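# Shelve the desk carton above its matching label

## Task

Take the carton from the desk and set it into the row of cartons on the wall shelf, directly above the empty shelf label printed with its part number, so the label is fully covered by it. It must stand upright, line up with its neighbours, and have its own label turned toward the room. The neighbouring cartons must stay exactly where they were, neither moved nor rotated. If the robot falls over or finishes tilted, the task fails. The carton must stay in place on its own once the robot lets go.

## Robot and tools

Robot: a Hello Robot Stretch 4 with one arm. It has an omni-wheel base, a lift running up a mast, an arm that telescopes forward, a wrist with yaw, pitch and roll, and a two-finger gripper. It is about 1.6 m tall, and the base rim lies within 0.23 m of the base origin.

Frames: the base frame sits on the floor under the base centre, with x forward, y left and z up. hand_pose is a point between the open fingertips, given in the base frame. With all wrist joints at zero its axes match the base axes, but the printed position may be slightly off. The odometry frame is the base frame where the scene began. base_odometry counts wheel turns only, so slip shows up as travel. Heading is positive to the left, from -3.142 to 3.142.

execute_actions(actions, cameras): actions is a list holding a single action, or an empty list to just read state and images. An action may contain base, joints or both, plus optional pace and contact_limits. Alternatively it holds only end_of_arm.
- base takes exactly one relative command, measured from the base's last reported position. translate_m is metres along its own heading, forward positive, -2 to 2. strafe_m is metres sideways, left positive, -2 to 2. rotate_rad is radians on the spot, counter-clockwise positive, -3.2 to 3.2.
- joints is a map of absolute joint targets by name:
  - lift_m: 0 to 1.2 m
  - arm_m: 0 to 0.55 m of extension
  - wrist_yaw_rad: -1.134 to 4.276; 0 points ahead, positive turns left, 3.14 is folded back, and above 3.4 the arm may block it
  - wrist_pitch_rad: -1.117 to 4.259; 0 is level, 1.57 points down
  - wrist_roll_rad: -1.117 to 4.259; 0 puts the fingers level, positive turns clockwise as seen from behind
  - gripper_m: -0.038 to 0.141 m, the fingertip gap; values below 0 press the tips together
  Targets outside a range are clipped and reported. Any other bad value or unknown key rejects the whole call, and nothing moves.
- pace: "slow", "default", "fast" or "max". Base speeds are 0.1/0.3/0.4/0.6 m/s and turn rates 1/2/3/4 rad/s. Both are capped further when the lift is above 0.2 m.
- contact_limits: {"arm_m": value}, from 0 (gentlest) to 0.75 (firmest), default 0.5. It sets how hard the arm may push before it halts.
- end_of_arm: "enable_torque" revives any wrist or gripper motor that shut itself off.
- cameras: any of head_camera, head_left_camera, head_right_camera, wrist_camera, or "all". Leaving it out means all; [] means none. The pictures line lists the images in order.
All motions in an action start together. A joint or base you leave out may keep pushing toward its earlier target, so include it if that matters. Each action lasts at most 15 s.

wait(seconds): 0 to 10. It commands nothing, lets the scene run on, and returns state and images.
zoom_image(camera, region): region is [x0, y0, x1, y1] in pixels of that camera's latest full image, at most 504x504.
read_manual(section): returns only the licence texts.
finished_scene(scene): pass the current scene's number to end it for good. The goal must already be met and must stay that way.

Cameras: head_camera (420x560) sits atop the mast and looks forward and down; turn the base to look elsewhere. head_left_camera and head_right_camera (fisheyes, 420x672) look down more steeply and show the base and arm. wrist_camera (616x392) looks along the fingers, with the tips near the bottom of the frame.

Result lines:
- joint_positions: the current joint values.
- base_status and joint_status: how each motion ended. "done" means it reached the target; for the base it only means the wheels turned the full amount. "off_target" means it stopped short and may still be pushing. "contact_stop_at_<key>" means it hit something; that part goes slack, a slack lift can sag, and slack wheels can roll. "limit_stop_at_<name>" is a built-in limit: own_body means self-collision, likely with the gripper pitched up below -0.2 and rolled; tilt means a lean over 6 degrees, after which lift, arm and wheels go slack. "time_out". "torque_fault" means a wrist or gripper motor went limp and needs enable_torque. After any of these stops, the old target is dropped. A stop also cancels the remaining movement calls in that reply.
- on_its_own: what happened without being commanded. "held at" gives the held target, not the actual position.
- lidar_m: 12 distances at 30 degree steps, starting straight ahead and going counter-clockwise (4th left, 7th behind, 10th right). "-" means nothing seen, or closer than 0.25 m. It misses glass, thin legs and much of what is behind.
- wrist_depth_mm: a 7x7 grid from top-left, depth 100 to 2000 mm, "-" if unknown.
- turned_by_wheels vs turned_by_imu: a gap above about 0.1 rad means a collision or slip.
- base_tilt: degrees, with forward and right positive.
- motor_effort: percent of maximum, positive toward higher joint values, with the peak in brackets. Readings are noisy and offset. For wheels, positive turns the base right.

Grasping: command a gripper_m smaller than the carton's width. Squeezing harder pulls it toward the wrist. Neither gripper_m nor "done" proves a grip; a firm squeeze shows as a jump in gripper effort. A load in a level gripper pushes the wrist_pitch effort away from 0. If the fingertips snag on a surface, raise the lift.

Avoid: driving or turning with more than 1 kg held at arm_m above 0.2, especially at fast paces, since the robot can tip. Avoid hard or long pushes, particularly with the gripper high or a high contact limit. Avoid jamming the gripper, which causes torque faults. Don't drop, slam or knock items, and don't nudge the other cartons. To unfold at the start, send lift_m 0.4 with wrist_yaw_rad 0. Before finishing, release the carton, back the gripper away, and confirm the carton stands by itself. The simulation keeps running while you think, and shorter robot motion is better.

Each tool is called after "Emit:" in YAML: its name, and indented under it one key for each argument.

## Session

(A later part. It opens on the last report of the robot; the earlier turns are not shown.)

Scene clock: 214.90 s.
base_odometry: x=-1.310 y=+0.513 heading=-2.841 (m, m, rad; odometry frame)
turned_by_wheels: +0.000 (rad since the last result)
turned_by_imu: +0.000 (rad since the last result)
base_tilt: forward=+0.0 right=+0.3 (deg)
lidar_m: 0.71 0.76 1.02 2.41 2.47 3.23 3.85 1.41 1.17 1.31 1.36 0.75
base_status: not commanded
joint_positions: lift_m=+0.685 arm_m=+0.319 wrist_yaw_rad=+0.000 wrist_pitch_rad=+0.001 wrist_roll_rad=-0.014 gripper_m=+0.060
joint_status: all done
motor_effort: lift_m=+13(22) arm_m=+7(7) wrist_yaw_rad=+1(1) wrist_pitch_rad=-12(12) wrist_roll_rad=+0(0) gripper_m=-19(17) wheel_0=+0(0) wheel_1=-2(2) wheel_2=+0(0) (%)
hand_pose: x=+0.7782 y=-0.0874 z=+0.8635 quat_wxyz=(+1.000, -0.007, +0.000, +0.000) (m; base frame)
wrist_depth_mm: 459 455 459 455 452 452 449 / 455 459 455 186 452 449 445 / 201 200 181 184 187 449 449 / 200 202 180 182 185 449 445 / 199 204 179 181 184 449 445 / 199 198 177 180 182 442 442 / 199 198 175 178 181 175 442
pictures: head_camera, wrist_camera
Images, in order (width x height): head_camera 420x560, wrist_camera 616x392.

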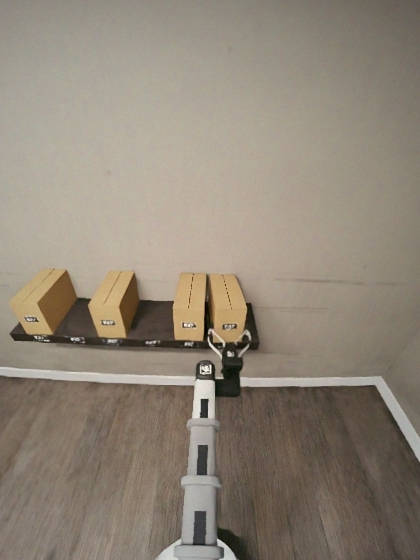

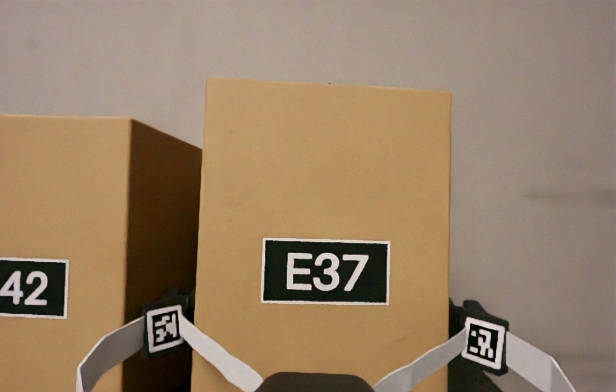

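Emit:
execute_actions:
  actions:
    - {"joints":{"lift_m":0.676},"pace":"slow"}
  cameras: []

Emit:
execute_actions:
  actions:
    - {"joints":{"gripper_m":0.141},"pace":"slow"}
  cameras: ["wrist_camera","head_camera"]

Scene clock: 224.20 s.
base_odometry: x=-1.310 y=+0.513 heading=-2.841 (m, m, rad; odometry frame)
turned_by_wheels: +0.000 (rad since the last result)
turned_by_imu: +0.001 (rad since the last result)
base_tilt: forward=+0.1 right=+0.3 (deg)
lidar_m: 0.70 0.75 1.03 2.41 2.48 3.24 3.87 1.40 1.18 1.30 1.36 0.78
base_status: not commanded
joint_positions: lift_m=+0.676 arm_m=+0.319 wrist_yaw_rad=+0.000 wrist_pitch_rad=+0.000 wrist_roll_rad=-0.014 gripper_m=+0.060
joint_status: all done
motor_effort: lift_m=+13(13) arm_m=+7(7) wrist_yaw_rad=+1(1) wrist_pitch_rad=-13(12) wrist_roll_rad=-1(0) gripper_m=-18(19) wheel_0=+0(1) wheel_1=-2(2) wheel_2=+0(0) (%)
hand_pose: x=+0.7782 y=-0.0874 z=+0.8545 quat_wxyz=(+1.000, -0.007, +0.000, +0.000) (m; base frame)
wrist_depth_mm: 462 459 455 455 452 452 449 / 459 459 455 185 452 449 449 / 201 201 181 183 186 449 449 / 200 202 180 182 185 445 445 / 200 204 179 180 184 449 445 / 199 197 177 180 183 445 442 / 198 197 175 178 181 175 442
pictures: none
No camera images: the call's "cameras" was empty. Leave "cameras" out to get every camera's image.

Scene clock: 228.07 s.
base_odometry: x=-1.310 y=+0.513 heading=-2.841 (m, m, rad; odometry frame)
turned_by_wheels: +0.000 (rad since the last result)
turned_by_imu: +0.001 (rad since the last result)
base_tilt: forward=+0.0 right=+0.3 (deg)
lidar_m: 0.73 0.74 1.05 2.38 2.46 3.23 3.86 1.36 1.17 1.28 1.37 0.76
base_status: not commanded
joint_positions: lift_m=+0.676 arm_m=+0.319 wrist_yaw_rad=+0.000 wrist_pitch_rad=-0.001 wrist_roll_rad=-0.014 gripper_m=+0.141
joint_status: all done
motor_effort: lift_m=+14(14) arm_m=+7(7) wrist_yaw_rad=+2(2) wrist_pitch_rad=-9(15) wrist_roll_rad=+0(1) gripper_m=-2(18) wheel_0=+1(0) wheel_1=-2(1) wheel_2=+0(1) (%)
hand_pose: x=+0.7781 y=-0.0875 z=+0.8548 quat_wxyz=(+1.000, -0.007, +0.000, +0.000) (m; base frame)
wrist_depth_mm: 459 459 455 455 452 452 449 / 459 459 455 452 449 452 449 / 198 217 197 198 202 452 449 / 198 220 197 198 201 445 445 / 198 221 196 198 200 445 445 / 197 198 195 197 200 213 442 / 196 211 195 150 200 298 442
pictures: head_camera, wrist_camera
Images, in order (width x height): head_camera 420x560, wrist_camera 616x392.

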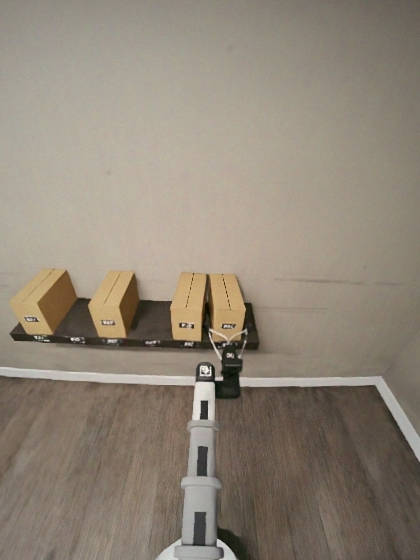

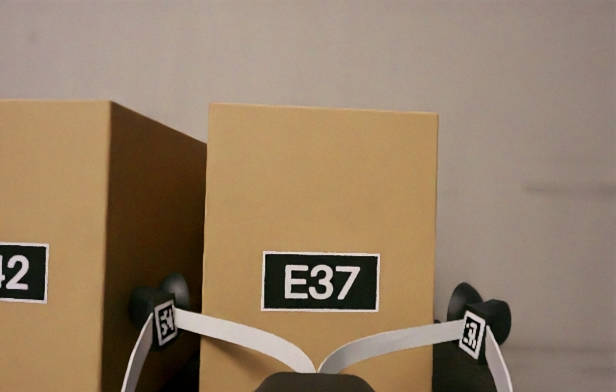

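Emit:
execute_actions:
  actions:
    - {"joints":{"arm_m":0.0},"pace":"slow"}
  cameras: ["wrist_camera","head_camera"]

Scene clock: 246.63 s.
base_odometry: x=-1.310 y=+0.513 heading=-2.841 (m, m, rad; odometry frame)
turned_by_wheels: +0.000 (rad since the last result)
turned_by_imu: +0.002 (rad since the last result)
base_tilt: forward=+0.0 right=+0.3 (deg)
lidar_m: 0.71 0.76 1.04 2.41 2.47 3.25 3.86 1.41 1.17 1.31 1.37 0.77
base_status: not commanded
joint_positions: lift_m=+0.676 arm_m=+0.002 wrist_yaw_rad=+0.000 wrist_pitch_rad=-0.001 wrist_roll_rad=-0.014 gripper_m=+0.141
joint_status: all done
motor_effort: lift_m=+14(14) arm_m=-7(7) wrist_yaw_rad=+2(2) wrist_pitch_rad=-9(9) wrist_roll_rad=+0(0) gripper_m=+2(1) wheel_0=+0(0) wheel_1=-2(2) wheel_2=+0(0) (%)
hand_pose: x=+0.4616 y=-0.0875 z=+0.8549 quat_wxyz=(+1.000, -0.007, -0.001, +0.000) (m; base frame)
wrist_depth_mm: 788 778 778 778 768 768 768 / 788 778 778 778 768 768 768 / 778 768 778 768 759 768 759 / 597 768 517 517 759 759 759 / 603 741 517 508 768 759 750 / 512 508 508 508 504 214 750 / 768 768 759 149 759 759 750
pictures: head_camera, wrist_camera
Images, in order (width x height): head_camera 420x560, wrist_camera 616x392.

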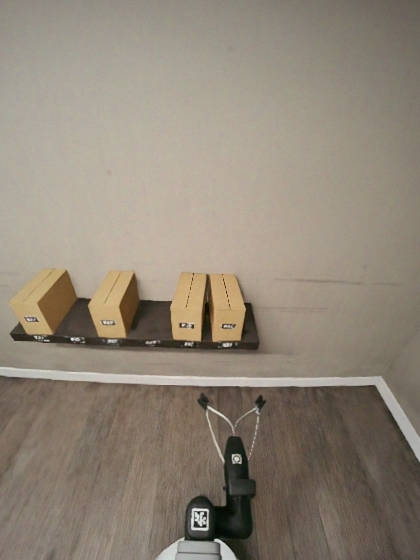

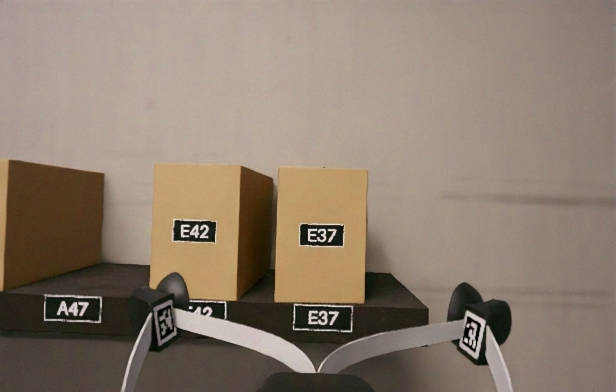

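Emit:
finished_scene:
  scene: 1

The scene is finished: the task was done.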